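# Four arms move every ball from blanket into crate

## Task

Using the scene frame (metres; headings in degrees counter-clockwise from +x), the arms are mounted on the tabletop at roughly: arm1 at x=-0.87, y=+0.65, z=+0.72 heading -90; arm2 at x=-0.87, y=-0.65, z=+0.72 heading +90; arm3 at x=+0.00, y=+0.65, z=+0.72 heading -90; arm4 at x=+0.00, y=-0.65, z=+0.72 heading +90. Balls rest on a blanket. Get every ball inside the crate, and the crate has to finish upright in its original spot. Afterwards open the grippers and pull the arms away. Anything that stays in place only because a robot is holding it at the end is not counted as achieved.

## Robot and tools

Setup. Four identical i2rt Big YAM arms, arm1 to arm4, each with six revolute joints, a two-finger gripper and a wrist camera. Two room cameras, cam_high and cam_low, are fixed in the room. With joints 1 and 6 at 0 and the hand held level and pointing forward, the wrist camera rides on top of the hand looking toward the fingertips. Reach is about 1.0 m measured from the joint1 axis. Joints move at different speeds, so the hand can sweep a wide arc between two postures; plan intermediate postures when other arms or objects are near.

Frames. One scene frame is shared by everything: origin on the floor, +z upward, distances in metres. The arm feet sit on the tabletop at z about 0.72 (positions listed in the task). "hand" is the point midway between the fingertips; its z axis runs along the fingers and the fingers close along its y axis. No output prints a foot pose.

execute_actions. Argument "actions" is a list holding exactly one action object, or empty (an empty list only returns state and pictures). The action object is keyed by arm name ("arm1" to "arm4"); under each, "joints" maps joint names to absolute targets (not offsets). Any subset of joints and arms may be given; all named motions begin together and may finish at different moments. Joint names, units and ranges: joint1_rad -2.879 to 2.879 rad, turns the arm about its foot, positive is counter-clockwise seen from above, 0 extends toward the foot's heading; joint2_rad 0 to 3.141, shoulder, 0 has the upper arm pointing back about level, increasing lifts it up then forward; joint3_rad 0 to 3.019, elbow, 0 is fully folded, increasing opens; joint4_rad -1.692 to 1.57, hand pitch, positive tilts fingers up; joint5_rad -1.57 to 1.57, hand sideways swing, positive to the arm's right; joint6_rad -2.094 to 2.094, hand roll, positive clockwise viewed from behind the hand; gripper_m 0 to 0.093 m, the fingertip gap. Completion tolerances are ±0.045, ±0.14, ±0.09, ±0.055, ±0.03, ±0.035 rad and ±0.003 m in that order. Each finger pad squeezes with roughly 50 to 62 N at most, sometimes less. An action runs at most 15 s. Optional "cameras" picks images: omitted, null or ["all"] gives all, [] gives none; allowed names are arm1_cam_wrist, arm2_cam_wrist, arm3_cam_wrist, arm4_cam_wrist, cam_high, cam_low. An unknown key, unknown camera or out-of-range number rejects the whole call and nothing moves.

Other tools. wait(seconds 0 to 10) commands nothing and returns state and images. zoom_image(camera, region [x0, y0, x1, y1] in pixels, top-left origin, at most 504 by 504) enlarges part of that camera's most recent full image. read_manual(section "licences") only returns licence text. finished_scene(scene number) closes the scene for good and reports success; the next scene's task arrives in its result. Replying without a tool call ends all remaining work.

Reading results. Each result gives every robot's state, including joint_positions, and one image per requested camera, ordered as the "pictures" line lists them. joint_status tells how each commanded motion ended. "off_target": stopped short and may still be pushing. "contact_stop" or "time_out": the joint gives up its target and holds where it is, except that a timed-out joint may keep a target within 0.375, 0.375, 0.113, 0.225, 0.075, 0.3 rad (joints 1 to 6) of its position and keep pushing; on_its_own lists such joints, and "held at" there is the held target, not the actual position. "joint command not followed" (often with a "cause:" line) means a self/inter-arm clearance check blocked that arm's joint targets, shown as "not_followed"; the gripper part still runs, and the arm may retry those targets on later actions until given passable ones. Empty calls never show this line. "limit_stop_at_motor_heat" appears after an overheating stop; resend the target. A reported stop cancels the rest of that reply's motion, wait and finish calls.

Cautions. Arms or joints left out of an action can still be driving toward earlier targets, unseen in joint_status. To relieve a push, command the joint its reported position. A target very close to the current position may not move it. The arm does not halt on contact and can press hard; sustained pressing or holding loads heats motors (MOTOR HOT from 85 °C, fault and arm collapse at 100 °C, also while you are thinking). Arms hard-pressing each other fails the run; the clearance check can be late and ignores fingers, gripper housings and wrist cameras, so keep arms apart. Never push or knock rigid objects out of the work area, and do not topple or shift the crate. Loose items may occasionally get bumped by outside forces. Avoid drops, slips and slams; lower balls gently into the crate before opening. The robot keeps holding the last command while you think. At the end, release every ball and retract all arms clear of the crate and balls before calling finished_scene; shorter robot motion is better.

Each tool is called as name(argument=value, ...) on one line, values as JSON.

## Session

execute_actions(actions=[])

Scene clock: 0.00 s.
arm1.joint_positions: joint1_rad=+0.005 joint2_rad=+0.432 joint3_rad=+1.481 joint4_rad=-1.525 joint5_rad=+0.011 joint6_rad=+0.013 gripper_m=+0.095
arm1.joint_status: not commanded
arm1.hand: x=-0.8697 y=+0.5313 z=+1.3047 quat_wxyz=(-0.367, -0.606, -0.604, +0.365) (m; scene frame)
arm2.joint_positions: joint1_rad=+0.005 joint2_rad=+0.420 joint3_rad=+1.457 joint4_rad=-1.541 joint5_rad=+0.015 joint6_rad=-0.012 gripper_m=+0.094
arm2.joint_status: not commanded
arm2.hand: x=-0.8701 y=-0.5362 z=+1.3765 quat_wxyz=(-0.367, +0.613, -0.605, -0.352) (m; scene frame)
arm3.joint_positions: joint1_rad=+0.013 joint2_rad=+0.435 joint3_rad=+1.470 joint4_rad=-1.533 joint5_rad=+0.014 joint6_rad=+0.012 gripper_m=+0.094
arm3.joint_status: not commanded
arm3.hand: x=+0.0050 y=+0.5325 z=+1.3697 quat_wxyz=(-0.370, -0.595, -0.620, +0.353) (m; scene frame)
arm4.joint_positions: joint1_rad=+0.002 joint2_rad=+0.428 joint3_rad=+1.482 joint4_rad=-1.528 joint5_rad=+0.016 joint6_rad=-0.017 gripper_m=+0.095
arm4.joint_status: not commanded
arm4.hand: x=+0.0013 y=-0.5431 z=+1.3147 quat_wxyz=(-0.379, +0.607, -0.596, -0.366) (m; scene frame)
pictures: arm1_cam_wrist, arm2_cam_wrist, arm3_cam_wrist, arm4_cam_wrist, cam_high, cam_low
Images, in order (width x height): arm1_cam_wrist 896x504, arm2_cam_wrist 896x504, arm3_cam_wrist 896x504, arm4_cam_wrist 896x504, cam_high 896x504, cam_low 896x504.

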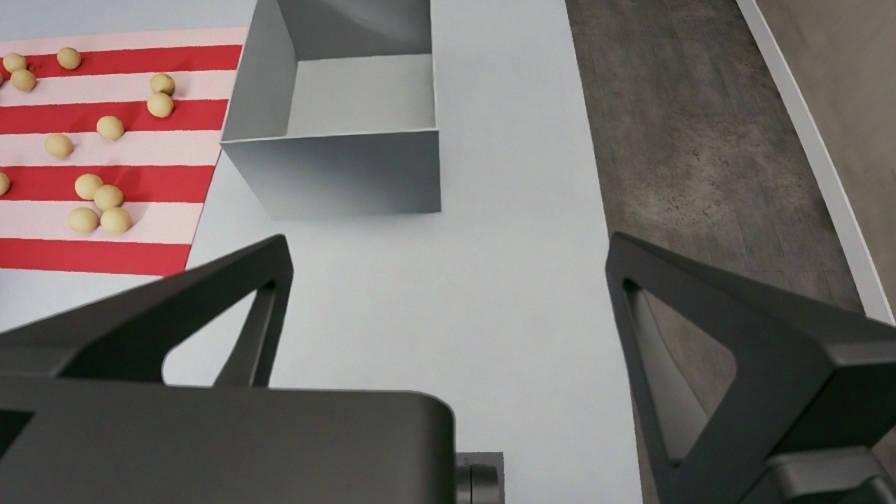

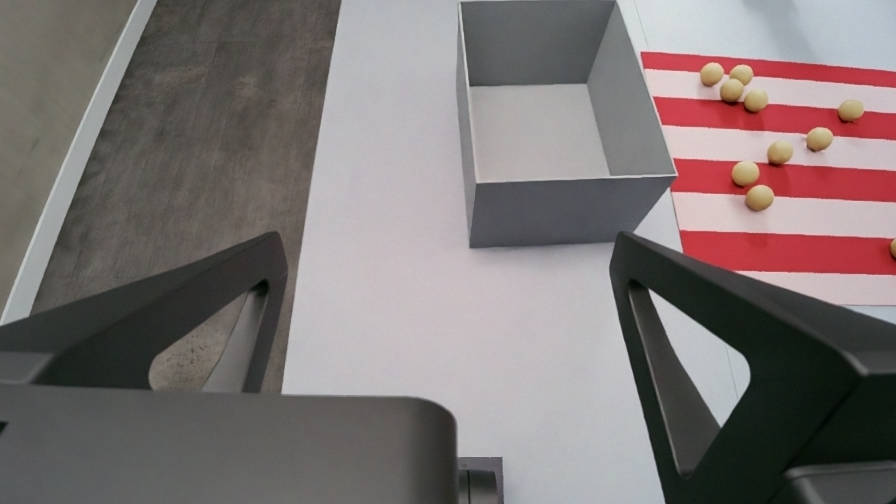

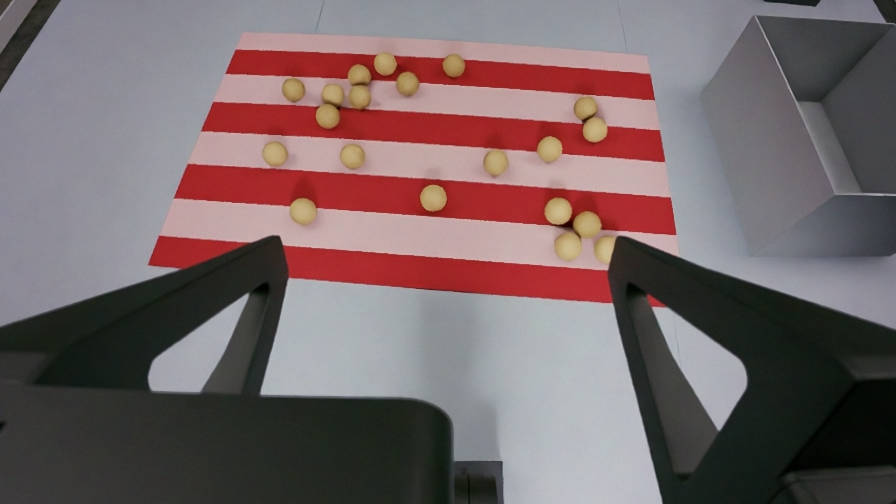

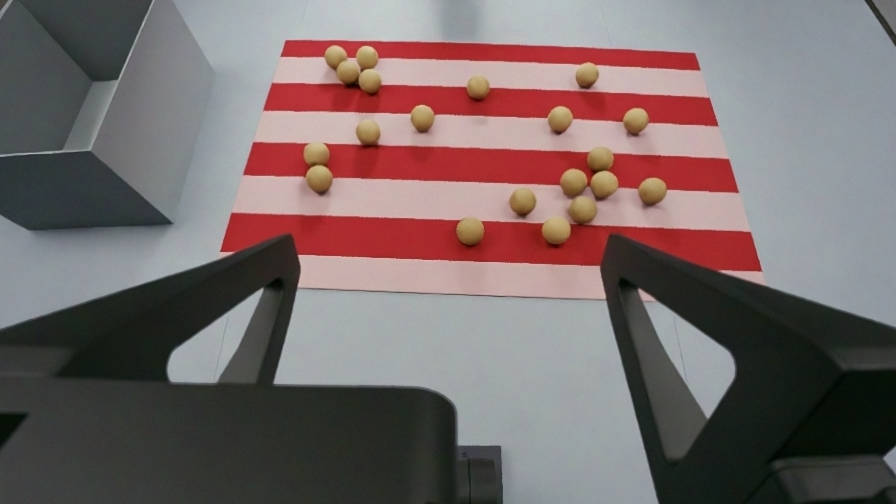

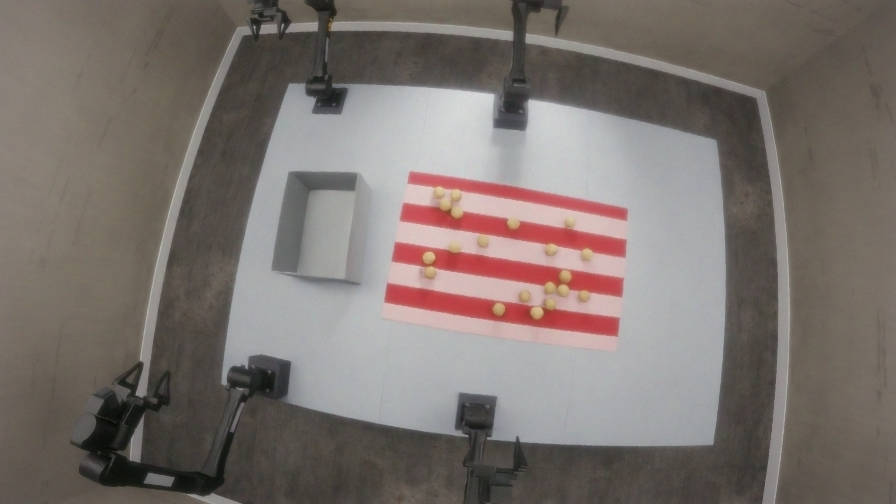

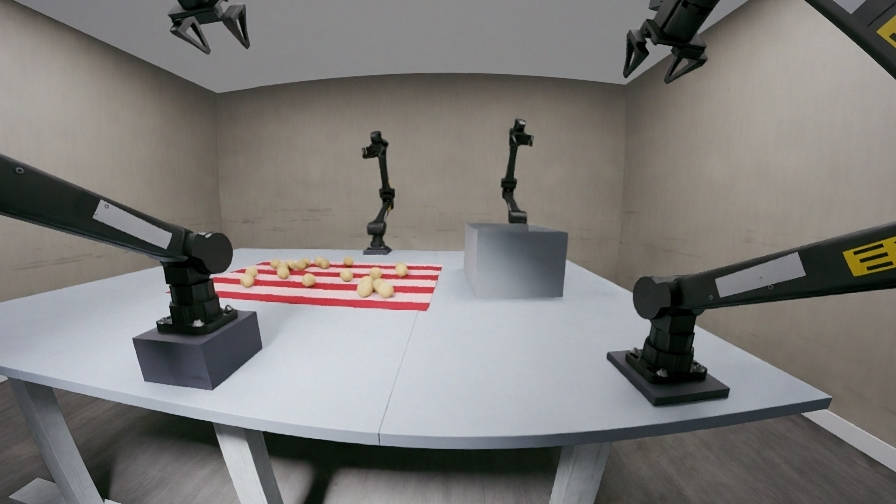

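execute_actions(actions=[{"arm3":{"joints":{"joint1_rad":0.509,"joint2_rad":2.057,"joint3_rad":1.517,"joint4_rad":-1.031}},"arm4":{"joints":{"joint1_rad":-0.085,"joint2_rad":1.655,"joint3_rad":1.085,"joint4_rad":-1.0}}}], cameras=["arm3_cam_wrist","arm4_cam_wrist"])

Scene clock: 17.03 s.
arm1.joint_positions: joint1_rad=+0.005 joint2_rad=+0.432 joint3_rad=+1.481 joint4_rad=-1.525 joint5_rad=+0.011 joint6_rad=+0.013 gripper_m=+0.095
arm1.joint_status: not commanded
arm1.hand: x=-0.8697 y=+0.5313 z=+1.3047 quat_wxyz=(-0.367, -0.606, -0.604, +0.365) (m; scene frame)
arm2.joint_positions: joint1_rad=+0.005 joint2_rad=+0.420 joint3_rad=+1.457 joint4_rad=-1.541 joint5_rad=+0.015 joint6_rad=-0.012 gripper_m=+0.094
arm2.joint_status: not commanded
arm2.hand: x=-0.8701 y=-0.5362 z=+1.3765 quat_wxyz=(-0.367, +0.613, -0.605, -0.352) (m; scene frame)
arm3.joint_positions: joint1_rad=+0.510 joint2_rad=+2.066 joint3_rad=+1.504 joint4_rad=-1.037 joint5_rad=+0.015 joint6_rad=+0.012 gripper_m=+0.094
arm3.joint_status: all done
arm3.hand: x=+0.3040 y=+0.1586 z=+0.7890 quat_wxyz=(+0.016, -0.490, -0.872, +0.000) (m; scene frame)
arm4.joint_positions: joint1_rad=-0.082 joint2_rad=+1.650 joint3_rad=+1.085 joint4_rad=-1.010 joint5_rad=+0.016 joint6_rad=-0.017 gripper_m=+0.095
arm4.joint_status: all done
arm4.hand: x=+0.0357 y=-0.2110 z=+0.8012 quat_wxyz=(-0.008, +0.687, -0.727, +0.004) (m; scene frame)
pictures: arm3_cam_wrist, arm4_cam_wrist
Images, in order (width x height): arm3_cam_wrist 896x504, arm4_cam_wrist 896x504.

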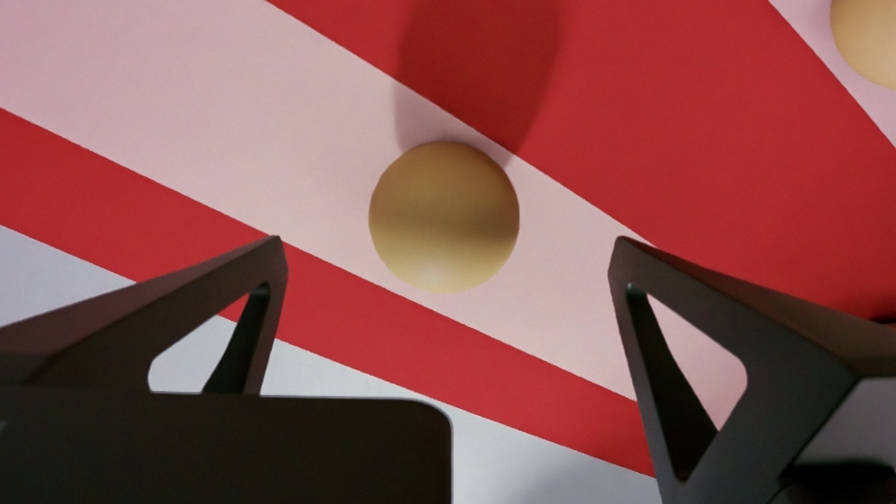

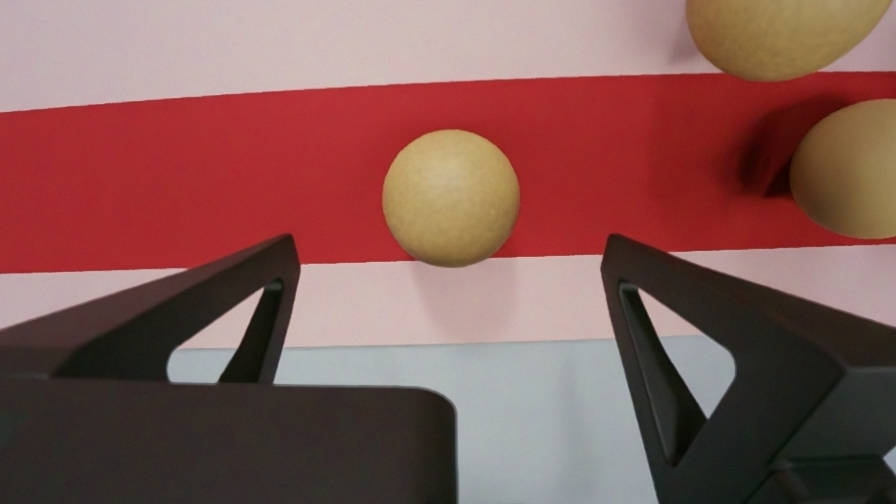

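execute_actions(actions=[{"arm3":{"joints":{"joint2_rad":2.104,"joint3_rad":1.452,"joint4_rad":-0.919}},"arm4":{"joints":{"joint2_rad":1.732,"joint3_rad":1.009,"joint4_rad":-0.849}}}], cameras=[])

execute_actions(actions=[{"arm3":{"joints":{"gripper_m":0.03}},"arm4":{"joints":{"gripper_m":0.03}}}], cameras=[])

execute_actions(actions=[{"arm3":{"joints":{"joint1_rad":-0.88,"joint2_rad":1.4,"joint3_rad":1.5,"joint4_rad":-0.8}},"arm4":{"joints":{"joint1_rad":0.87,"joint2_rad":1.3,"joint3_rad":1.4,"joint4_rad":-0.7}}}], cameras=[])

execute_actions(actions=[{"arm3":{"joints":{"joint2_rad":2.24,"joint3_rad":2.35}},"arm4":{"joints":{"joint2_rad":2.096,"joint3_rad":2.176}}}], cameras=["arm3_cam_wrist","arm4_cam_wrist","cam_high"])

Scene clock: 23.17 s.
arm1.joint_positions: joint1_rad=+0.005 joint2_rad=+0.432 joint3_rad=+1.481 joint4_rad=-1.525 joint5_rad=+0.011 joint6_rad=+0.013 gripper_m=+0.095
arm1.joint_status: not commanded
arm1.hand: x=-0.8697 y=+0.5313 z=+1.3047 quat_wxyz=(-0.367, -0.606, -0.604, +0.365) (m; scene frame)
arm2.joint_positions: joint1_rad=+0.005 joint2_rad=+0.420 joint3_rad=+1.457 joint4_rad=-1.541 joint5_rad=+0.015 joint6_rad=-0.012 gripper_m=+0.094
arm2.joint_status: not commanded
arm2.hand: x=-0.8701 y=-0.5362 z=+1.3765 quat_wxyz=(-0.367, +0.613, -0.605, -0.352) (m; scene frame)
arm3.joint_positions: joint1_rad=+0.510 joint2_rad=+2.105 joint3_rad=+1.452 joint4_rad=-0.929 joint5_rad=+0.015 joint6_rad=+0.012 gripper_m=+0.094
arm3.joint_status: all done
arm3.hand: x=+0.3017 y=+0.1622 z=+0.7507 quat_wxyz=(+0.009, -0.490, -0.872, +0.004) (m; scene frame)
arm4.joint_positions: joint1_rad=-0.082 joint2_rad=+1.731 joint3_rad=+1.008 joint4_rad=-0.860 joint5_rad=+0.016 joint6_rad=-0.017 gripper_m=+0.095
arm4.joint_status: all done
arm4.hand: x=+0.0351 y=-0.2188 z=+0.7437 quat_wxyz=(-0.005, +0.687, -0.727, +0.006) (m; scene frame)
pictures: none
No camera images: the call's "cameras" was empty. Leave "cameras" out to get every camera's image.

Scene clock: 23.80 s.
arm1.joint_positions: joint1_rad=+0.005 joint2_rad=+0.432 joint3_rad=+1.481 joint4_rad=-1.525 joint5_rad=+0.011 joint6_rad=+0.013 gripper_m=+0.095
arm1.joint_status: not commanded
arm1.hand: x=-0.8697 y=+0.5313 z=+1.3047 quat_wxyz=(-0.367, -0.606, -0.604, +0.365) (m; scene frame)
arm2.joint_positions: joint1_rad=+0.005 joint2_rad=+0.420 joint3_rad=+1.457 joint4_rad=-1.541 joint5_rad=+0.015 joint6_rad=-0.012 gripper_m=+0.094
arm2.joint_status: not commanded
arm2.hand: x=-0.8701 y=-0.5362 z=+1.3765 quat_wxyz=(-0.367, +0.613, -0.605, -0.352) (m; scene frame)
arm3.joint_positions: joint1_rad=+0.510 joint2_rad=+2.105 joint3_rad=+1.452 joint4_rad=-0.929 joint5_rad=+0.015 joint6_rad=+0.012 gripper_m=+0.047
arm3.joint_status: gripper_m off_target (ended at +0.047, target +0.030)
arm3.hand: x=+0.3017 y=+0.1622 z=+0.7507 quat_wxyz=(+0.009, -0.490, -0.872, +0.004) (m; scene frame)
arm4.joint_positions: joint1_rad=-0.082 joint2_rad=+1.731 joint3_rad=+1.008 joint4_rad=-0.860 joint5_rad=+0.016 joint6_rad=-0.017 gripper_m=+0.047
arm4.joint_status: gripper_m off_target (ended at +0.047, target +0.030)
arm4.hand: x=+0.0351 y=-0.2188 z=+0.7437 quat_wxyz=(-0.005, +0.687, -0.727, +0.006) (m; scene frame)
pictures: none
No camera images: the call's "cameras" was empty. Leave "cameras" out to get every camera's image.

Scene clock: 25.67 s.
arm1.joint_positions: joint1_rad=+0.005 joint2_rad=+0.432 joint3_rad=+1.481 joint4_rad=-1.525 joint5_rad=+0.011 joint6_rad=+0.013 gripper_m=+0.095
arm1.joint_status: not commanded
arm1.hand: x=-0.8697 y=+0.5313 z=+1.3047 quat_wxyz=(-0.367, -0.606, -0.604, +0.365) (m; scene frame)
arm2.joint_positions: joint1_rad=+0.005 joint2_rad=+0.420 joint3_rad=+1.457 joint4_rad=-1.541 joint5_rad=+0.015 joint6_rad=-0.012 gripper_m=+0.094
arm2.joint_status: not commanded
arm2.hand: x=-0.8701 y=-0.5362 z=+1.3765 quat_wxyz=(-0.367, +0.613, -0.605, -0.352) (m; scene frame)
arm3.joint_positions: joint1_rad=-0.886 joint2_rad=+1.401 joint3_rad=+1.483 joint4_rad=-0.800 joint5_rad=+0.017 joint6_rad=+0.012 gripper_m=+0.047
arm3.joint_status: all done
arm3.hand: x=-0.4404 y=+0.2570 z=+1.1926 quat_wxyz=(-0.144, -0.852, -0.318, +0.389) (m; scene frame)
arm4.joint_positions: joint1_rad=+0.871 joint2_rad=+1.298 joint3_rad=+1.396 joint4_rad=-0.696 joint5_rad=+0.014 joint6_rad=-0.017 gripper_m=+0.047
arm4.joint_status: all done
arm4.hand: x=-0.4368 y=-0.2896 z=+1.1599 quat_wxyz=(-0.173, +0.832, -0.293, -0.437) (m; scene frame)
pictures: none
No camera images: the call's "cameras" was empty. Leave "cameras" out to get every camera's image.

Scene clock: 27.50 s.
arm1.joint_positions: joint1_rad=+0.005 joint2_rad=+0.432 joint3_rad=+1.481 joint4_rad=-1.525 joint5_rad=+0.011 joint6_rad=+0.013 gripper_m=+0.095
arm1.joint_status: not commanded
arm1.hand: x=-0.8697 y=+0.5313 z=+1.3047 quat_wxyz=(-0.367, -0.606, -0.604, +0.365) (m; scene frame)
arm2.joint_positions: joint1_rad=+0.005 joint2_rad=+0.420 joint3_rad=+1.457 joint4_rad=-1.541 joint5_rad=+0.015 joint6_rad=-0.012 gripper_m=+0.094
arm2.joint_status: not commanded
arm2.hand: x=-0.8701 y=-0.5362 z=+1.3765 quat_wxyz=(-0.367, +0.613, -0.605, -0.352) (m; scene frame)
arm3.joint_positions: joint1_rad=-0.886 joint2_rad=+2.256 joint3_rad=+2.287 joint4_rad=-0.800 joint5_rad=+0.017 joint6_rad=+0.012 gripper_m=+0.047
arm3.joint_status: all done
arm3.hand: x=-0.6498 y=+0.0680 z=+1.0295 quat_wxyz=(-0.135, -0.862, -0.322, +0.367) (m; scene frame)
arm4.joint_positions: joint1_rad=+0.871 joint2_rad=+2.114 joint3_rad=+2.111 joint4_rad=-0.698 joint5_rad=+0.014 joint6_rad=-0.017 gripper_m=+0.047
arm4.joint_status: all done
arm4.hand: x=-0.6499 y=-0.1113 z=+1.0087 quat_wxyz=(-0.157, +0.854, -0.301, -0.394) (m; scene frame)
pictures: arm3_cam_wrist, arm4_cam_wrist, cam_high
Images, in order (width x height): arm3_cam_wrist 896x504, arm4_cam_wrist 896x504, cam_high 896x504.

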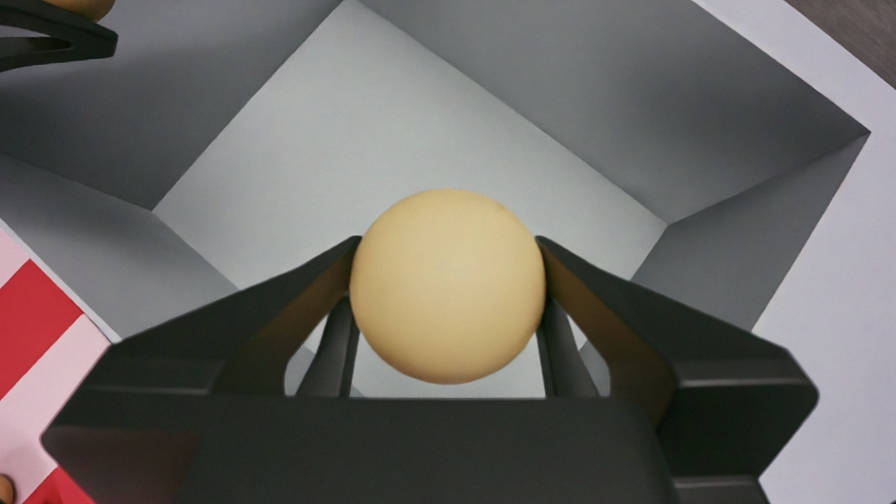

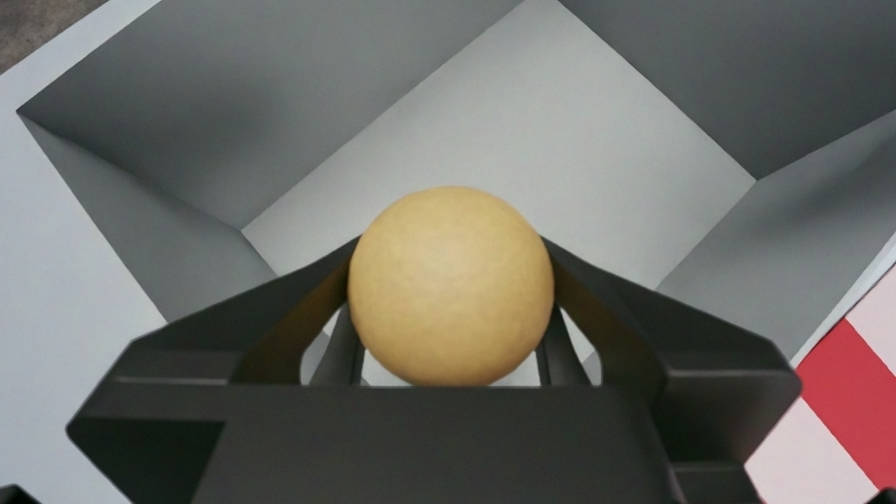

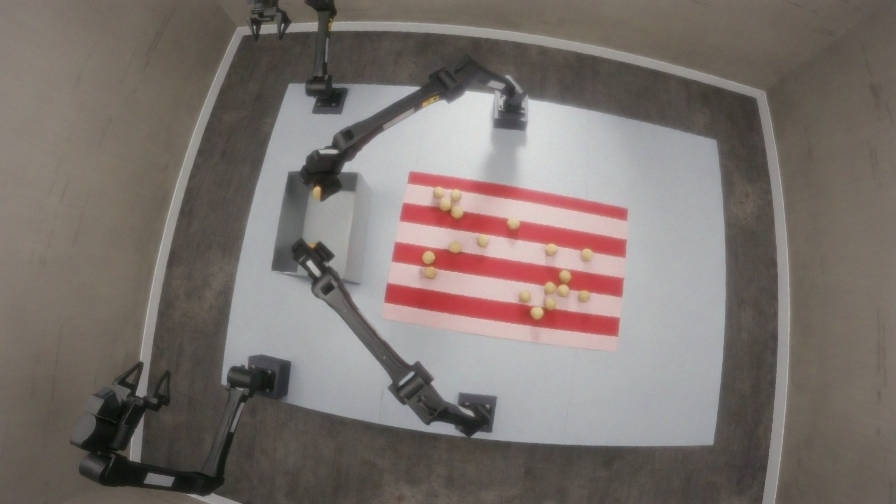

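execute_actions(actions=[{"arm3":{"joints":{"gripper_m":0.093}},"arm4":{"joints":{"gripper_m":0.093}}}], cameras=[])

execute_actions(actions=[{"arm3":{"joints":{"joint1_rad":0.069,"joint2_rad":1.4,"joint3_rad":1.5,"joint4_rad":-0.969}},"arm4":{"joints":{"joint1_rad":-0.412,"joint2_rad":1.3,"joint3_rad":1.4,"joint4_rad":-1.032,"joint6_rad":-0.33}}}], cameras=[])

execute_actions(actions=[{"arm3":{"joints":{"joint2_rad":1.966,"joint3_rad":1.365}},"arm4":{"joints":{"joint2_rad":1.745,"joint3_rad":1.205}}}], cameras=["arm3_cam_wrist","arm4_cam_wrist"])

Scene clock: 34.67 s.
arm1.joint_positions: joint1_rad=+0.005 joint2_rad=+0.432 joint3_rad=+1.481 joint4_rad=-1.525 joint5_rad=+0.011 joint6_rad=+0.013 gripper_m=+0.095
arm1.joint_status: not commanded
arm1.hand: x=-0.8697 y=+0.5313 z=+1.3047 quat_wxyz=(-0.367, -0.606, -0.604, +0.365) (m; scene frame)
arm2.joint_positions: joint1_rad=+0.005 joint2_rad=+0.420 joint3_rad=+1.457 joint4_rad=-1.541 joint5_rad=+0.015 joint6_rad=-0.012 gripper_m=+0.094
arm2.joint_status: not commanded
arm2.hand: x=-0.8701 y=-0.5362 z=+1.3765 quat_wxyz=(-0.367, +0.613, -0.605, -0.352) (m; scene frame)
arm3.joint_positions: joint1_rad=-0.886 joint2_rad=+2.256 joint3_rad=+2.287 joint4_rad=-0.800 joint5_rad=+0.017 joint6_rad=+0.012 gripper_m=+0.093
arm3.joint_status: all done
arm3.hand: x=-0.6498 y=+0.0680 z=+1.0295 quat_wxyz=(-0.135, -0.862, -0.322, +0.367) (m; scene frame)
arm4.joint_positions: joint1_rad=+0.871 joint2_rad=+2.114 joint3_rad=+2.111 joint4_rad=-0.698 joint5_rad=+0.014 joint6_rad=-0.017 gripper_m=+0.093
arm4.joint_status: all done
arm4.hand: x=-0.6499 y=-0.1113 z=+1.0087 quat_wxyz=(-0.157, +0.854, -0.301, -0.394) (m; scene frame)
pictures: none
No camera images: the call's "cameras" was empty. Leave "cameras" out to get every camera's image.

Scene clock: 36.37 s.
arm1.joint_positions: joint1_rad=+0.005 joint2_rad=+0.432 joint3_rad=+1.481 joint4_rad=-1.525 joint5_rad=+0.011 joint6_rad=+0.013 gripper_m=+0.095
arm1.joint_status: not commanded
arm1.hand: x=-0.8697 y=+0.5313 z=+1.3047 quat_wxyz=(-0.367, -0.606, -0.604, +0.365) (m; scene frame)
arm2.joint_positions: joint1_rad=+0.005 joint2_rad=+0.420 joint3_rad=+1.457 joint4_rad=-1.541 joint5_rad=+0.015 joint6_rad=-0.012 gripper_m=+0.094
arm2.joint_status: not commanded
arm2.hand: x=-0.8701 y=-0.5362 z=+1.3765 quat_wxyz=(-0.367, +0.613, -0.605, -0.352) (m; scene frame)
arm3.joint_positions: joint1_rad=+0.064 joint2_rad=+1.399 joint3_rad=+1.501 joint4_rad=-0.961 joint5_rad=+0.011 joint6_rad=+0.012 gripper_m=+0.093
arm3.joint_status: all done
arm3.hand: x=+0.0616 y=+0.0891 z=+1.1752 quat_wxyz=(-0.258, -0.630, -0.694, +0.235) (m; scene frame)
arm4.joint_positions: joint1_rad=-0.419 joint2_rad=+1.285 joint3_rad=+1.406 joint4_rad=-1.025 joint5_rad=+0.018 joint6_rad=-0.321 gripper_m=+0.093
arm4.joint_status: all done
arm4.hand: x=+0.2071 y=-0.1866 z=+1.1153 quat_wxyz=(-0.306, +0.634, -0.699, -0.129) (m; scene frame)
pictures: none
No camera images: the call's "cameras" was empty. Leave "cameras" out to get every camera's image.

Scene clock: 37.80 s.
arm1.joint_positions: joint1_rad=+0.005 joint2_rad=+0.432 joint3_rad=+1.481 joint4_rad=-1.525 joint5_rad=+0.011 joint6_rad=+0.013 gripper_m=+0.095
arm1.joint_status: not commanded
arm1.hand: x=-0.8697 y=+0.5313 z=+1.3047 quat_wxyz=(-0.367, -0.606, -0.604, +0.365) (m; scene frame)
arm2.joint_positions: joint1_rad=+0.005 joint2_rad=+0.420 joint3_rad=+1.457 joint4_rad=-1.541 joint5_rad=+0.015 joint6_rad=-0.012 gripper_m=+0.094
arm2.joint_status: not commanded
arm2.hand: x=-0.8701 y=-0.5362 z=+1.3765 quat_wxyz=(-0.367, +0.613, -0.605, -0.352) (m; scene frame)
arm3.joint_positions: joint1_rad=+0.064 joint2_rad=+1.979 joint3_rad=+1.348 joint4_rad=-0.964 joint5_rad=+0.011 joint6_rad=+0.012 gripper_m=+0.093
arm3.joint_status: all done
arm3.hand: x=+0.0581 y=+0.1162 z=+0.7873 quat_wxyz=(+0.013, -0.670, -0.742, -0.003) (m; scene frame)
arm4.joint_positions: joint1_rad=-0.419 joint2_rad=+1.768 joint3_rad=+1.190 joint4_rad=-1.026 joint5_rad=+0.018 joint6_rad=-0.321 gripper_m=+0.093
arm4.joint_status: all done
arm4.hand: x=+0.1928 y=-0.2169 z=+0.7832 quat_wxyz=(+0.007, +0.675, -0.738, +0.011) (m; scene frame)
pictures: arm3_cam_wrist, arm4_cam_wrist
Images, in order (width x height): arm3_cam_wrist 896x504, arm4_cam_wrist 896x504.

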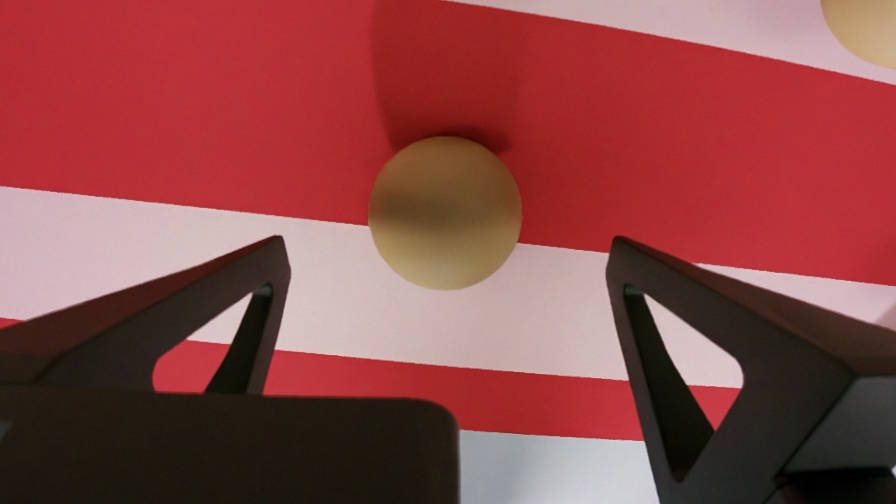

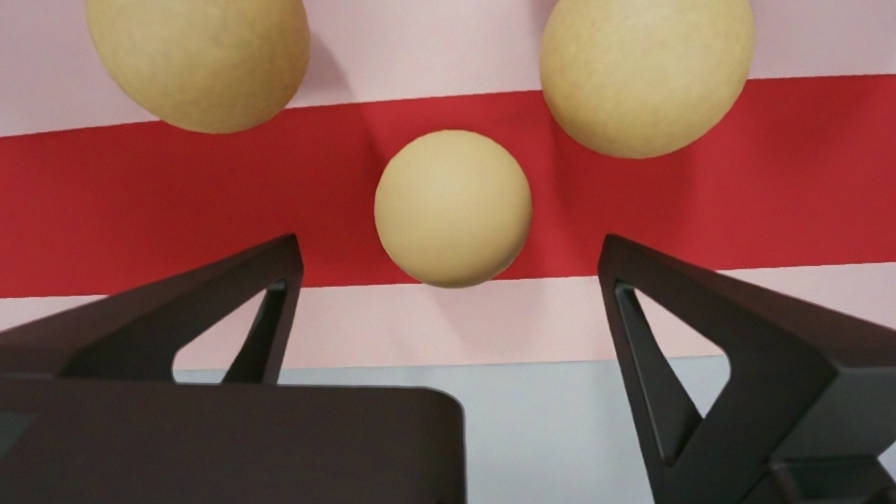

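execute_actions(actions=[{"arm3":{"joints":{"joint2_rad":2.025,"joint3_rad":1.310,"joint4_rad":-0.856}},"arm4":{"joints":{"joint2_rad":1.812,"joint3_rad":1.128,"joint4_rad":-0.887,"gripper_m":0.075}}}], cameras=[])

execute_actions(actions=[{"arm3":{"joints":{"gripper_m":0.03}},"arm4":{"joints":{"gripper_m":0.03}}}], cameras=[])

execute_actions(actions=[{"arm3":{"joints":{"joint2_rad":1.8,"joint4_rad":-1.05}},"arm4":{"joints":{"joint2_rad":1.6,"joint4_rad":-1.12}}}], cameras=[])

execute_actions(actions=[{"arm3":{"joints":{"joint1_rad":-0.88,"joint2_rad":1.4,"joint3_rad":1.5,"joint4_rad":-0.8}},"arm4":{"joints":{"joint1_rad":0.87,"joint2_rad":1.3,"joint3_rad":1.4,"joint4_rad":-0.7,"joint6_rad":0}}}], cameras=[])

execute_actions(actions=[{"arm3":{"joints":{"joint2_rad":2.24,"joint3_rad":2.35}},"arm4":{"joints":{"joint2_rad":2.096,"joint3_rad":2.176}}}], cameras=["cam_high"])

Scene clock: 46.27 s.
arm1.joint_positions: joint1_rad=+0.005 joint2_rad=+0.432 joint3_rad=+1.481 joint4_rad=-1.525 joint5_rad=+0.011 joint6_rad=+0.013 gripper_m=+0.095
arm1.joint_status: not commanded
arm1.hand: x=-0.8697 y=+0.5313 z=+1.3047 quat_wxyz=(-0.367, -0.606, -0.604, +0.365) (m; scene frame)
arm2.joint_positions: joint1_rad=+0.005 joint2_rad=+0.420 joint3_rad=+1.457 joint4_rad=-1.541 joint5_rad=+0.015 joint6_rad=-0.012 gripper_m=+0.094
arm2.joint_status: not commanded
arm2.hand: x=-0.8701 y=-0.5362 z=+1.3765 quat_wxyz=(-0.367, +0.613, -0.605, -0.352) (m; scene frame)
arm3.joint_positions: joint1_rad=+0.064 joint2_rad=+2.026 joint3_rad=+1.310 joint4_rad=-0.866 joint5_rad=+0.011 joint6_rad=+0.012 gripper_m=+0.093
arm3.joint_status: all done
arm3.hand: x=+0.0578 y=+0.1185 z=+0.7512 quat_wxyz=(+0.008, -0.670, -0.742, +0.001) (m; scene frame)
arm4.joint_positions: joint1_rad=-0.419 joint2_rad=+1.799 joint3_rad=+1.131 joint4_rad=-0.897 joint5_rad=+0.018 joint6_rad=-0.321 gripper_m=+0.075
arm4.joint_status: all done
arm4.hand: x=+0.1930 y=-0.2161 z=+0.7507 quat_wxyz=(-0.010, +0.675, -0.738, +0.004) (m; scene frame)
pictures: none
No camera images: the call's "cameras" was empty. Leave "cameras" out to get every camera's image.

Scene clock: 46.90 s.
arm1.joint_positions: joint1_rad=+0.005 joint2_rad=+0.432 joint3_rad=+1.481 joint4_rad=-1.525 joint5_rad=+0.011 joint6_rad=+0.013 gripper_m=+0.095
arm1.joint_status: not commanded
arm1.hand: x=-0.8697 y=+0.5313 z=+1.3047 quat_wxyz=(-0.367, -0.606, -0.604, +0.365) (m; scene frame)
arm2.joint_positions: joint1_rad=+0.005 joint2_rad=+0.420 joint3_rad=+1.457 joint4_rad=-1.541 joint5_rad=+0.015 joint6_rad=-0.012 gripper_m=+0.094
arm2.joint_status: not commanded
arm2.hand: x=-0.8701 y=-0.5362 z=+1.3765 quat_wxyz=(-0.367, +0.613, -0.605, -0.352) (m; scene frame)
arm3.joint_positions: joint1_rad=+0.064 joint2_rad=+2.026 joint3_rad=+1.310 joint4_rad=-0.866 joint5_rad=+0.011 joint6_rad=+0.012 gripper_m=+0.047
arm3.joint_status: gripper_m off_target (ended at +0.047, target +0.030)
arm3.hand: x=+0.0578 y=+0.1185 z=+0.7512 quat_wxyz=(+0.008, -0.670, -0.742, +0.001) (m; scene frame)
arm4.joint_positions: joint1_rad=-0.419 joint2_rad=+1.799 joint3_rad=+1.131 joint4_rad=-0.897 joint5_rad=+0.018 joint6_rad=-0.321 gripper_m=+0.047
arm4.joint_status: gripper_m off_target (ended at +0.047, target +0.030)
arm4.hand: x=+0.1930 y=-0.2161 z=+0.7507 quat_wxyz=(-0.010, +0.675, -0.738, +0.004) (m; scene frame)
pictures: none
No camera images: the call's "cameras" was empty. Leave "cameras" out to get every camera's image.

Scene clock: 48.13 s.
arm1.joint_positions: joint1_rad=+0.005 joint2_rad=+0.432 joint3_rad=+1.481 joint4_rad=-1.525 joint5_rad=+0.011 joint6_rad=+0.013 gripper_m=+0.095
arm1.joint_status: not commanded
arm1.hand: x=-0.8697 y=+0.5313 z=+1.3047 quat_wxyz=(-0.367, -0.606, -0.604, +0.365) (m; scene frame)
arm2.joint_positions: joint1_rad=+0.005 joint2_rad=+0.420 joint3_rad=+1.457 joint4_rad=-1.541 joint5_rad=+0.015 joint6_rad=-0.012 gripper_m=+0.094
arm2.joint_status: not commanded
arm2.hand: x=-0.8701 y=-0.5362 z=+1.3765 quat_wxyz=(-0.367, +0.613, -0.605, -0.352) (m; scene frame)
arm3.joint_positions: joint1_rad=+0.064 joint2_rad=+1.796 joint3_rad=+1.303 joint4_rad=-1.041 joint5_rad=+0.011 joint6_rad=+0.012 gripper_m=+0.047
arm3.joint_status: all done
arm3.hand: x=+0.0560 y=+0.1351 z=+0.8650 quat_wxyz=(-0.010, -0.670, -0.742, +0.017) (m; scene frame)
arm4.joint_positions: joint1_rad=-0.419 joint2_rad=+1.585 joint3_rad=+1.126 joint4_rad=-1.112 joint5_rad=+0.018 joint6_rad=-0.321 gripper_m=+0.047
arm4.joint_status: all done
arm4.hand: x=+0.1780 y=-0.2513 z=+0.8420 quat_wxyz=(-0.008, +0.675, -0.738, +0.005) (m; scene frame)
pictures: none
No camera images: the call's "cameras" was empty. Leave "cameras" out to get every camera's image.

Scene clock: 49.77 s.
arm1.joint_positions: joint1_rad=+0.005 joint2_rad=+0.432 joint3_rad=+1.481 joint4_rad=-1.525 joint5_rad=+0.011 joint6_rad=+0.013 gripper_m=+0.095
arm1.joint_status: not commanded
arm1.hand: x=-0.8697 y=+0.5313 z=+1.3047 quat_wxyz=(-0.367, -0.606, -0.604, +0.365) (m; scene frame)
arm2.joint_positions: joint1_rad=+0.005 joint2_rad=+0.420 joint3_rad=+1.457 joint4_rad=-1.541 joint5_rad=+0.015 joint6_rad=-0.012 gripper_m=+0.094
arm2.joint_status: not commanded
arm2.hand: x=-0.8701 y=-0.5362 z=+1.3765 quat_wxyz=(-0.367, +0.613, -0.605, -0.352) (m; scene frame)
arm3.joint_positions: joint1_rad=-0.884 joint2_rad=+1.411 joint3_rad=+1.488 joint4_rad=-0.802 joint5_rad=+0.017 joint6_rad=+0.012 gripper_m=+0.047
arm3.joint_status: all done
arm3.hand: x=-0.4418 y=+0.2545 z=+1.1892 quat_wxyz=(-0.143, -0.854, -0.320, +0.386) (m; scene frame)
arm4.joint_positions: joint1_rad=+0.877 joint2_rad=+1.298 joint3_rad=+1.390 joint4_rad=-0.706 joint5_rad=+0.017 joint6_rad=-0.009 gripper_m=+0.047
arm4.joint_status: all done
arm4.hand: x=-0.4368 y=-0.2929 z=+1.1539 quat_wxyz=(-0.169, +0.836, -0.296, -0.431) (m; scene frame)
pictures: none
No camera images: the call's "cameras" was empty. Leave "cameras" out to get every camera's image.

Scene clock: 51.60 s.
arm1.joint_positions: joint1_rad=+0.005 joint2_rad=+0.432 joint3_rad=+1.481 joint4_rad=-1.525 joint5_rad=+0.011 joint6_rad=+0.013 gripper_m=+0.095
arm1.joint_status: not commanded
arm1.hand: x=-0.8697 y=+0.5313 z=+1.3047 quat_wxyz=(-0.367, -0.606, -0.604, +0.365) (m; scene frame)
arm2.joint_positions: joint1_rad=+0.005 joint2_rad=+0.420 joint3_rad=+1.457 joint4_rad=-1.541 joint5_rad=+0.015 joint6_rad=-0.012 gripper_m=+0.094
arm2.joint_status: not commanded
arm2.hand: x=-0.8701 y=-0.5362 z=+1.3765 quat_wxyz=(-0.367, +0.613, -0.605, -0.352) (m; scene frame)
arm3.joint_positions: joint1_rad=-0.884 joint2_rad=+2.256 joint3_rad=+2.287 joint4_rad=-0.802 joint5_rad=+0.017 joint6_rad=+0.012 gripper_m=+0.047
arm3.joint_status: all done
arm3.hand: x=-0.6486 y=+0.0673 z=+1.0289 quat_wxyz=(-0.135, -0.862, -0.323, +0.366) (m; scene frame)
arm4.joint_positions: joint1_rad=+0.877 joint2_rad=+2.114 joint3_rad=+2.111 joint4_rad=-0.706 joint5_rad=+0.017 joint6_rad=-0.009 gripper_m=+0.047
arm4.joint_status: all done
arm4.hand: x=-0.6515 y=-0.1153 z=+1.0072 quat_wxyz=(-0.154, +0.855, -0.303, -0.391) (m; scene frame)
pictures: cam_high
Images, in order (width x height): cam_high 896x504.

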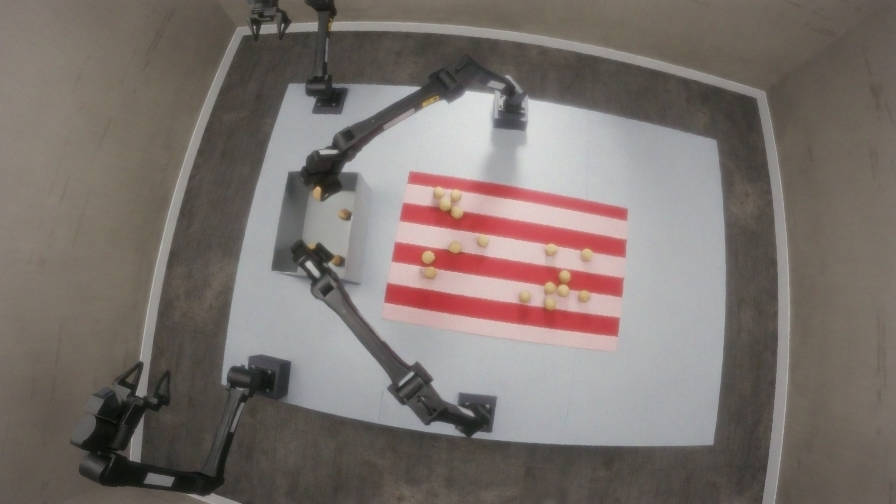

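execute_actions(actions=[{"arm3":{"joints":{"gripper_m":0.093}},"arm4":{"joints":{"gripper_m":0.093}}}], cameras=[])

execute_actions(actions=[{"arm3":{"joints":{"joint1_rad":0.516,"joint2_rad":1.4,"joint3_rad":1.5,"joint4_rad":-1.366}},"arm4":{"joints":{"joint1_rad":0.43,"joint2_rad":1.3,"joint3_rad":1.4,"joint4_rad":-1.221,"joint6_rad":0.17}}}], cameras=[])

execute_actions(actions=[{"arm3":{"joints":{"joint2_rad":2.467,"joint3_rad":2.262}},"arm4":{"joints":{"joint2_rad":2.046,"joint3_rad":1.696}}}], cameras=["arm3_cam_wrist","arm4_cam_wrist"])

Scene clock: 58.60 s.
arm1.joint_positions: joint1_rad=+0.005 joint2_rad=+0.432 joint3_rad=+1.481 joint4_rad=-1.525 joint5_rad=+0.011 joint6_rad=+0.013 gripper_m=+0.095
arm1.joint_status: not commanded
arm1.hand: x=-0.8697 y=+0.5313 z=+1.3047 quat_wxyz=(-0.367, -0.606, -0.604, +0.365) (m; scene frame)
arm2.joint_positions: joint1_rad=+0.005 joint2_rad=+0.420 joint3_rad=+1.457 joint4_rad=-1.541 joint5_rad=+0.015 joint6_rad=-0.012 gripper_m=+0.094
arm2.joint_status: not commanded
arm2.hand: x=-0.8701 y=-0.5362 z=+1.3765 quat_wxyz=(-0.367, +0.613, -0.605, -0.352) (m; scene frame)
arm3.joint_positions: joint1_rad=-0.884 joint2_rad=+2.256 joint3_rad=+2.287 joint4_rad=-0.802 joint5_rad=+0.017 joint6_rad=+0.012 gripper_m=+0.093
arm3.joint_status: all done
arm3.hand: x=-0.6486 y=+0.0673 z=+1.0289 quat_wxyz=(-0.135, -0.862, -0.323, +0.366) (m; scene frame)
arm4.joint_positions: joint1_rad=+0.877 joint2_rad=+2.114 joint3_rad=+2.111 joint4_rad=-0.706 joint5_rad=+0.017 joint6_rad=-0.009 gripper_m=+0.093
arm4.joint_status: all done
arm4.hand: x=-0.6515 y=-0.1153 z=+1.0072 quat_wxyz=(-0.154, +0.855, -0.303, -0.391) (m; scene frame)
pictures: none
No camera images: the call's "cameras" was empty. Leave "cameras" out to get every camera's image.

Scene clock: 60.43 s.
arm1.joint_positions: joint1_rad=+0.005 joint2_rad=+0.432 joint3_rad=+1.481 joint4_rad=-1.525 joint5_rad=+0.011 joint6_rad=+0.013 gripper_m=+0.095
arm1.joint_status: not commanded
arm1.hand: x=-0.8697 y=+0.5313 z=+1.3047 quat_wxyz=(-0.367, -0.606, -0.604, +0.365) (m; scene frame)
arm2.joint_positions: joint1_rad=+0.005 joint2_rad=+0.420 joint3_rad=+1.457 joint4_rad=-1.541 joint5_rad=+0.015 joint6_rad=-0.012 gripper_m=+0.094
arm2.joint_status: not commanded
arm2.hand: x=-0.8701 y=-0.5362 z=+1.3765 quat_wxyz=(-0.367, +0.613, -0.605, -0.352) (m; scene frame)
arm3.joint_positions: joint1_rad=+0.522 joint2_rad=+1.395 joint3_rad=+1.503 joint4_rad=-1.359 joint5_rad=+0.010 joint6_rad=+0.012 gripper_m=+0.093
arm3.joint_status: all done
arm3.hand: x=+0.2577 y=+0.2457 z=+1.1303 quat_wxyz=(-0.138, -0.479, -0.863, +0.081) (m; scene frame)
arm4.joint_positions: joint1_rad=+0.437 joint2_rad=+1.287 joint3_rad=+1.405 joint4_rad=-1.214 joint5_rad=+0.017 joint6_rad=+0.161 gripper_m=+0.093
arm4.joint_status: all done
arm4.hand: x=-0.2005 y=-0.2255 z=+1.0877 quat_wxyz=(-0.121, +0.776, -0.584, -0.207) (m; scene frame)
pictures: none
No camera images: the call's "cameras" was empty. Leave "cameras" out to get every camera's image.

Scene clock: 62.27 s.
arm1.joint_positions: joint1_rad=+0.005 joint2_rad=+0.432 joint3_rad=+1.481 joint4_rad=-1.525 joint5_rad=+0.011 joint6_rad=+0.013 gripper_m=+0.095
arm1.joint_status: not commanded
arm1.hand: x=-0.8697 y=+0.5313 z=+1.3047 quat_wxyz=(-0.367, -0.606, -0.604, +0.365) (m; scene frame)
arm2.joint_positions: joint1_rad=+0.005 joint2_rad=+0.420 joint3_rad=+1.457 joint4_rad=-1.541 joint5_rad=+0.015 joint6_rad=-0.012 gripper_m=+0.094
arm2.joint_status: not commanded
arm2.hand: x=-0.8701 y=-0.5362 z=+1.3765 quat_wxyz=(-0.367, +0.613, -0.605, -0.352) (m; scene frame)
arm3.joint_positions: joint1_rad=+0.522 joint2_rad=+2.473 joint3_rad=+2.214 joint4_rad=-1.368 joint5_rad=+0.012 joint6_rad=+0.012 gripper_m=+0.093
arm3.joint_status: all done
arm3.hand: x=+0.3851 y=+0.0459 z=+0.7756 quat_wxyz=(+0.028, -0.484, -0.874, -0.008) (m; scene frame)
arm4.joint_positions: joint1_rad=+0.437 joint2_rad=+2.073 joint3_rad=+1.669 joint4_rad=-1.219 joint5_rad=+0.017 joint6_rad=+0.161 gripper_m=+0.093
arm4.joint_status: all done
arm4.hand: x=-0.2557 y=-0.1054 z=+0.7836 quat_wxyz=(+0.000, +0.800, -0.600, +0.024) (m; scene frame)
pictures: arm3_cam_wrist, arm4_cam_wrist
Images, in order (width x height): arm3_cam_wrist 896x504, arm4_cam_wrist 896x504.

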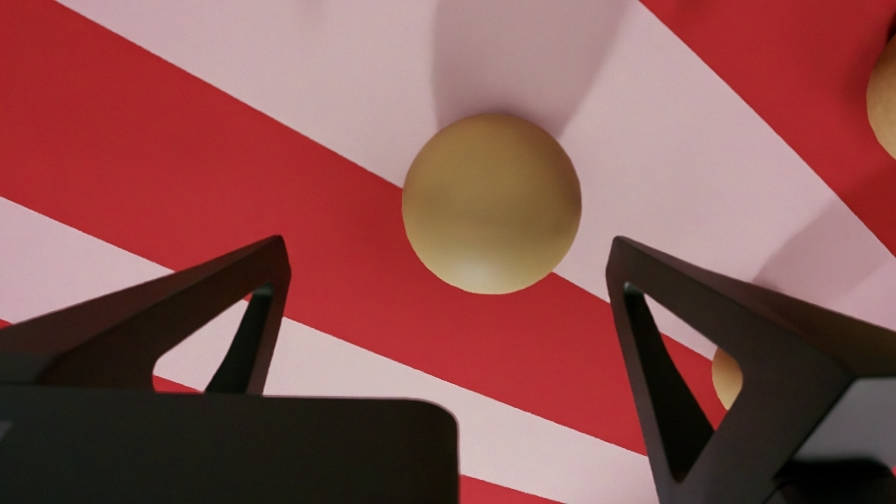

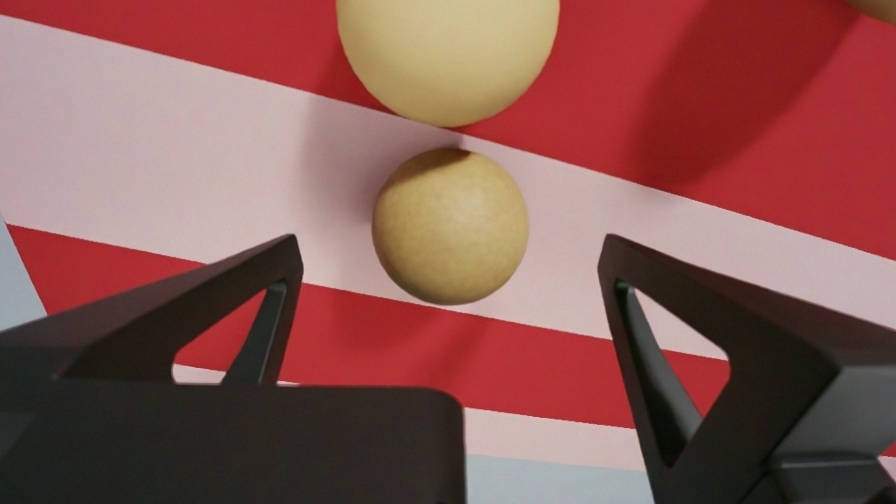

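execute_actions(actions=[{"arm3":{"joints":{"joint1_rad":0.50,"joint2_rad":2.493,"joint3_rad":2.185,"joint4_rad":-1.264}},"arm4":{"joints":{"joint2_rad":2.073,"joint3_rad":1.554,"joint4_rad":-1.052}}}], cameras=[])

execute_actions(actions=[{"arm3":{"joints":{"gripper_m":0.03}},"arm4":{"joints":{"gripper_m":0.03}}}], cameras=[])

execute_actions(actions=[{"arm3":{"joints":{"joint2_rad":2.3}},"arm4":{"joints":{"joint2_rad":1.85,"joint4_rad":-1.3}}}], cameras=[])

execute_actions(actions=[{"arm3":{"joints":{"joint1_rad":-0.88,"joint2_rad":1.4,"joint3_rad":1.5,"joint4_rad":-0.8}},"arm4":{"joints":{"joint1_rad":0.6,"joint2_rad":1.3,"joint3_rad":1.4,"joint4_rad":-0.7,"joint6_rad":0}}}], cameras=[])

execute_actions(actions=[{"arm3":{"joints":{"joint2_rad":2.24,"joint3_rad":2.35}},"arm4":{"joints":{"joint1_rad":0.87,"joint2_rad":2.096,"joint3_rad":2.176}}}], cameras=["cam_high"])

Scene clock: 72.80 s.
arm1.joint_positions: joint1_rad=+0.005 joint2_rad=+0.432 joint3_rad=+1.481 joint4_rad=-1.525 joint5_rad=+0.011 joint6_rad=+0.013 gripper_m=+0.095
arm1.joint_status: not commanded
arm1.hand: x=-0.8697 y=+0.5313 z=+1.3047 quat_wxyz=(-0.367, -0.606, -0.604, +0.365) (m; scene frame)
arm2.joint_positions: joint1_rad=+0.005 joint2_rad=+0.420 joint3_rad=+1.457 joint4_rad=-1.541 joint5_rad=+0.015 joint6_rad=-0.012 gripper_m=+0.094
arm2.joint_status: not commanded
arm2.hand: x=-0.8701 y=-0.5362 z=+1.3765 quat_wxyz=(-0.367, +0.613, -0.605, -0.352) (m; scene frame)
arm3.joint_positions: joint1_rad=+0.501 joint2_rad=+2.483 joint3_rad=+2.188 joint4_rad=-1.275 joint5_rad=+0.012 joint6_rad=+0.012 gripper_m=+0.093
arm3.joint_status: all done
arm3.hand: x=+0.3790 y=+0.0276 z=+0.7586 quat_wxyz=(+0.002, -0.494, -0.870, +0.006) (m; scene frame)
arm4.joint_positions: joint1_rad=+0.434 joint2_rad=+2.070 joint3_rad=+1.563 joint4_rad=-1.062 joint5_rad=+0.014 joint6_rad=+0.164 gripper_m=+0.093
arm4.joint_status: all done
arm4.hand: x=-0.2525 y=-0.1089 z=+0.7489 quat_wxyz=(-0.011, +0.798, -0.603, +0.000) (m; scene frame)
pictures: none
No camera images: the call's "cameras" was empty. Leave "cameras" out to get every camera's image.

Scene clock: 73.43 s.
arm1.joint_positions: joint1_rad=+0.005 joint2_rad=+0.432 joint3_rad=+1.481 joint4_rad=-1.525 joint5_rad=+0.011 joint6_rad=+0.013 gripper_m=+0.095
arm1.joint_status: not commanded
arm1.hand: x=-0.8697 y=+0.5313 z=+1.3047 quat_wxyz=(-0.367, -0.606, -0.604, +0.365) (m; scene frame)
arm2.joint_positions: joint1_rad=+0.005 joint2_rad=+0.420 joint3_rad=+1.457 joint4_rad=-1.541 joint5_rad=+0.015 joint6_rad=-0.012 gripper_m=+0.094
arm2.joint_status: not commanded
arm2.hand: x=-0.8701 y=-0.5362 z=+1.3765 quat_wxyz=(-0.367, +0.613, -0.605, -0.352) (m; scene frame)
arm3.joint_positions: joint1_rad=+0.501 joint2_rad=+2.483 joint3_rad=+2.188 joint4_rad=-1.275 joint5_rad=+0.012 joint6_rad=+0.012 gripper_m=+0.047
arm3.joint_status: gripper_m off_target (ended at +0.047, target +0.030)
arm3.hand: x=+0.3789 y=+0.0275 z=+0.7586 quat_wxyz=(+0.003, -0.494, -0.870, +0.006) (m; scene frame)
arm4.joint_positions: joint1_rad=+0.434 joint2_rad=+2.070 joint3_rad=+1.563 joint4_rad=-1.062 joint5_rad=+0.014 joint6_rad=+0.164 gripper_m=+0.046
arm4.joint_status: gripper_m off_target (ended at +0.047, target +0.030)
arm4.hand: x=-0.2525 y=-0.1089 z=+0.7489 quat_wxyz=(-0.011, +0.798, -0.603, +0.000) (m; scene frame)
pictures: none
No camera images: the call's "cameras" was empty. Leave "cameras" out to get every camera's image.

Scene clock: 74.83 s.
arm1.joint_positions: joint1_rad=+0.005 joint2_rad=+0.432 joint3_rad=+1.481 joint4_rad=-1.525 joint5_rad=+0.011 joint6_rad=+0.013 gripper_m=+0.095
arm1.joint_status: not commanded
arm1.hand: x=-0.8697 y=+0.5313 z=+1.3047 quat_wxyz=(-0.367, -0.606, -0.604, +0.365) (m; scene frame)
arm2.joint_positions: joint1_rad=+0.005 joint2_rad=+0.420 joint3_rad=+1.457 joint4_rad=-1.541 joint5_rad=+0.015 joint6_rad=-0.012 gripper_m=+0.094
arm2.joint_status: not commanded
arm2.hand: x=-0.8701 y=-0.5362 z=+1.3765 quat_wxyz=(-0.367, +0.613, -0.605, -0.352) (m; scene frame)
arm3.joint_positions: joint1_rad=+0.501 joint2_rad=+2.297 joint3_rad=+2.172 joint4_rad=-1.274 joint5_rad=+0.012 joint6_rad=+0.012 gripper_m=+0.047
arm3.joint_status: all done
arm3.hand: x=+0.3875 y=+0.0138 z=+0.8856 quat_wxyz=(-0.072, -0.492, -0.866, +0.047) (m; scene frame)
arm4.joint_positions: joint1_rad=+0.434 joint2_rad=+1.830 joint3_rad=+1.546 joint4_rad=-1.292 joint5_rad=+0.014 joint6_rad=+0.164 gripper_m=+0.046
arm4.joint_status: all done
arm4.hand: x=-0.2326 y=-0.1529 z=+0.8759 quat_wxyz=(-0.010, +0.798, -0.603, +0.002) (m; scene frame)
pictures: none
No camera images: the call's "cameras" was empty. Leave "cameras" out to get every camera's image.

Scene clock: 76.67 s.
arm1.joint_positions: joint1_rad=+0.005 joint2_rad=+0.432 joint3_rad=+1.481 joint4_rad=-1.525 joint5_rad=+0.011 joint6_rad=+0.013 gripper_m=+0.095
arm1.joint_status: not commanded
arm1.hand: x=-0.8697 y=+0.5313 z=+1.3047 quat_wxyz=(-0.367, -0.606, -0.604, +0.365) (m; scene frame)
arm2.joint_positions: joint1_rad=+0.005 joint2_rad=+0.420 joint3_rad=+1.457 joint4_rad=-1.541 joint5_rad=+0.015 joint6_rad=-0.012 gripper_m=+0.094
arm2.joint_status: not commanded
arm2.hand: x=-0.8701 y=-0.5362 z=+1.3765 quat_wxyz=(-0.367, +0.613, -0.605, -0.352) (m; scene frame)
arm3.joint_positions: joint1_rad=-0.886 joint2_rad=+1.400 joint3_rad=+1.500 joint4_rad=-0.807 joint5_rad=+0.018 joint6_rad=+0.012 gripper_m=+0.047
arm3.joint_status: all done
arm3.hand: x=-0.4412 y=+0.2569 z=+1.2007 quat_wxyz=(-0.145, -0.851, -0.317, +0.393) (m; scene frame)
arm4.joint_positions: joint1_rad=+0.600 joint2_rad=+1.299 joint3_rad=+1.380 joint4_rad=-0.713 joint5_rad=+0.014 joint6_rad=+0.009 gripper_m=+0.046
arm4.joint_status: all done
arm4.hand: x=-0.3205 y=-0.1892 z=+1.1479 quat_wxyz=(-0.218, +0.786, -0.417, -0.401) (m; scene frame)
pictures: none
No camera images: the call's "cameras" was empty. Leave "cameras" out to get every camera's image.

Scene clock: 78.47 s.
arm1.joint_positions: joint1_rad=+0.005 joint2_rad=+0.432 joint3_rad=+1.481 joint4_rad=-1.525 joint5_rad=+0.011 joint6_rad=+0.013 gripper_m=+0.095
arm1.joint_status: not commanded
arm1.hand: x=-0.8697 y=+0.5313 z=+1.3047 quat_wxyz=(-0.367, -0.606, -0.604, +0.365) (m; scene frame)
arm2.joint_positions: joint1_rad=+0.005 joint2_rad=+0.420 joint3_rad=+1.457 joint4_rad=-1.541 joint5_rad=+0.015 joint6_rad=-0.012 gripper_m=+0.094
arm2.joint_status: not commanded
arm2.hand: x=-0.8701 y=-0.5362 z=+1.3765 quat_wxyz=(-0.367, +0.613, -0.605, -0.352) (m; scene frame)
arm3.joint_positions: joint1_rad=-0.886 joint2_rad=+2.257 joint3_rad=+2.286 joint4_rad=-0.807 joint5_rad=+0.018 joint6_rad=+0.012 gripper_m=+0.047
arm3.joint_status: all done
arm3.hand: x=-0.6493 y=+0.0693 z=+1.0272 quat_wxyz=(-0.133, -0.864, -0.322, +0.364) (m; scene frame)
arm4.joint_positions: joint1_rad=+0.870 joint2_rad=+2.114 joint3_rad=+2.110 joint4_rad=-0.709 joint5_rad=+0.015 joint6_rad=+0.008 gripper_m=+0.046
arm4.joint_status: all done
arm4.hand: x=-0.6476 y=-0.1114 z=+1.0062 quat_wxyz=(-0.151, +0.852, -0.313, -0.391) (m; scene frame)
pictures: cam_high
Images, in order (width x height): cam_high 896x504.

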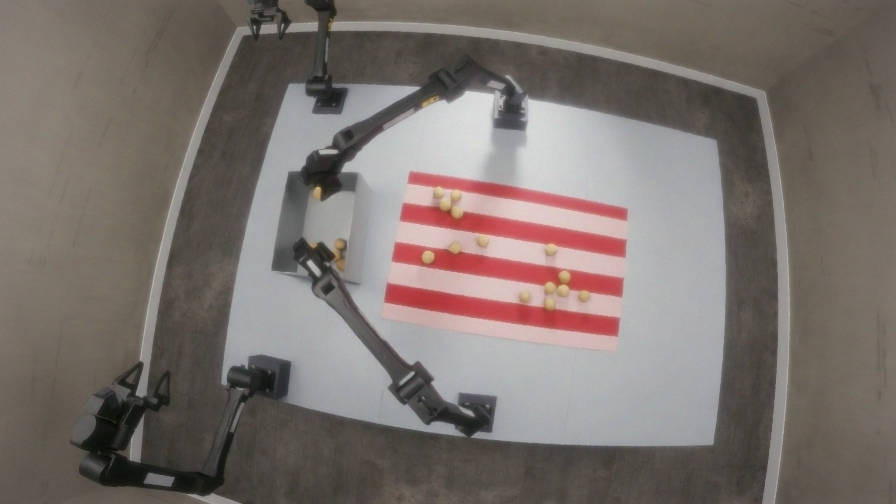

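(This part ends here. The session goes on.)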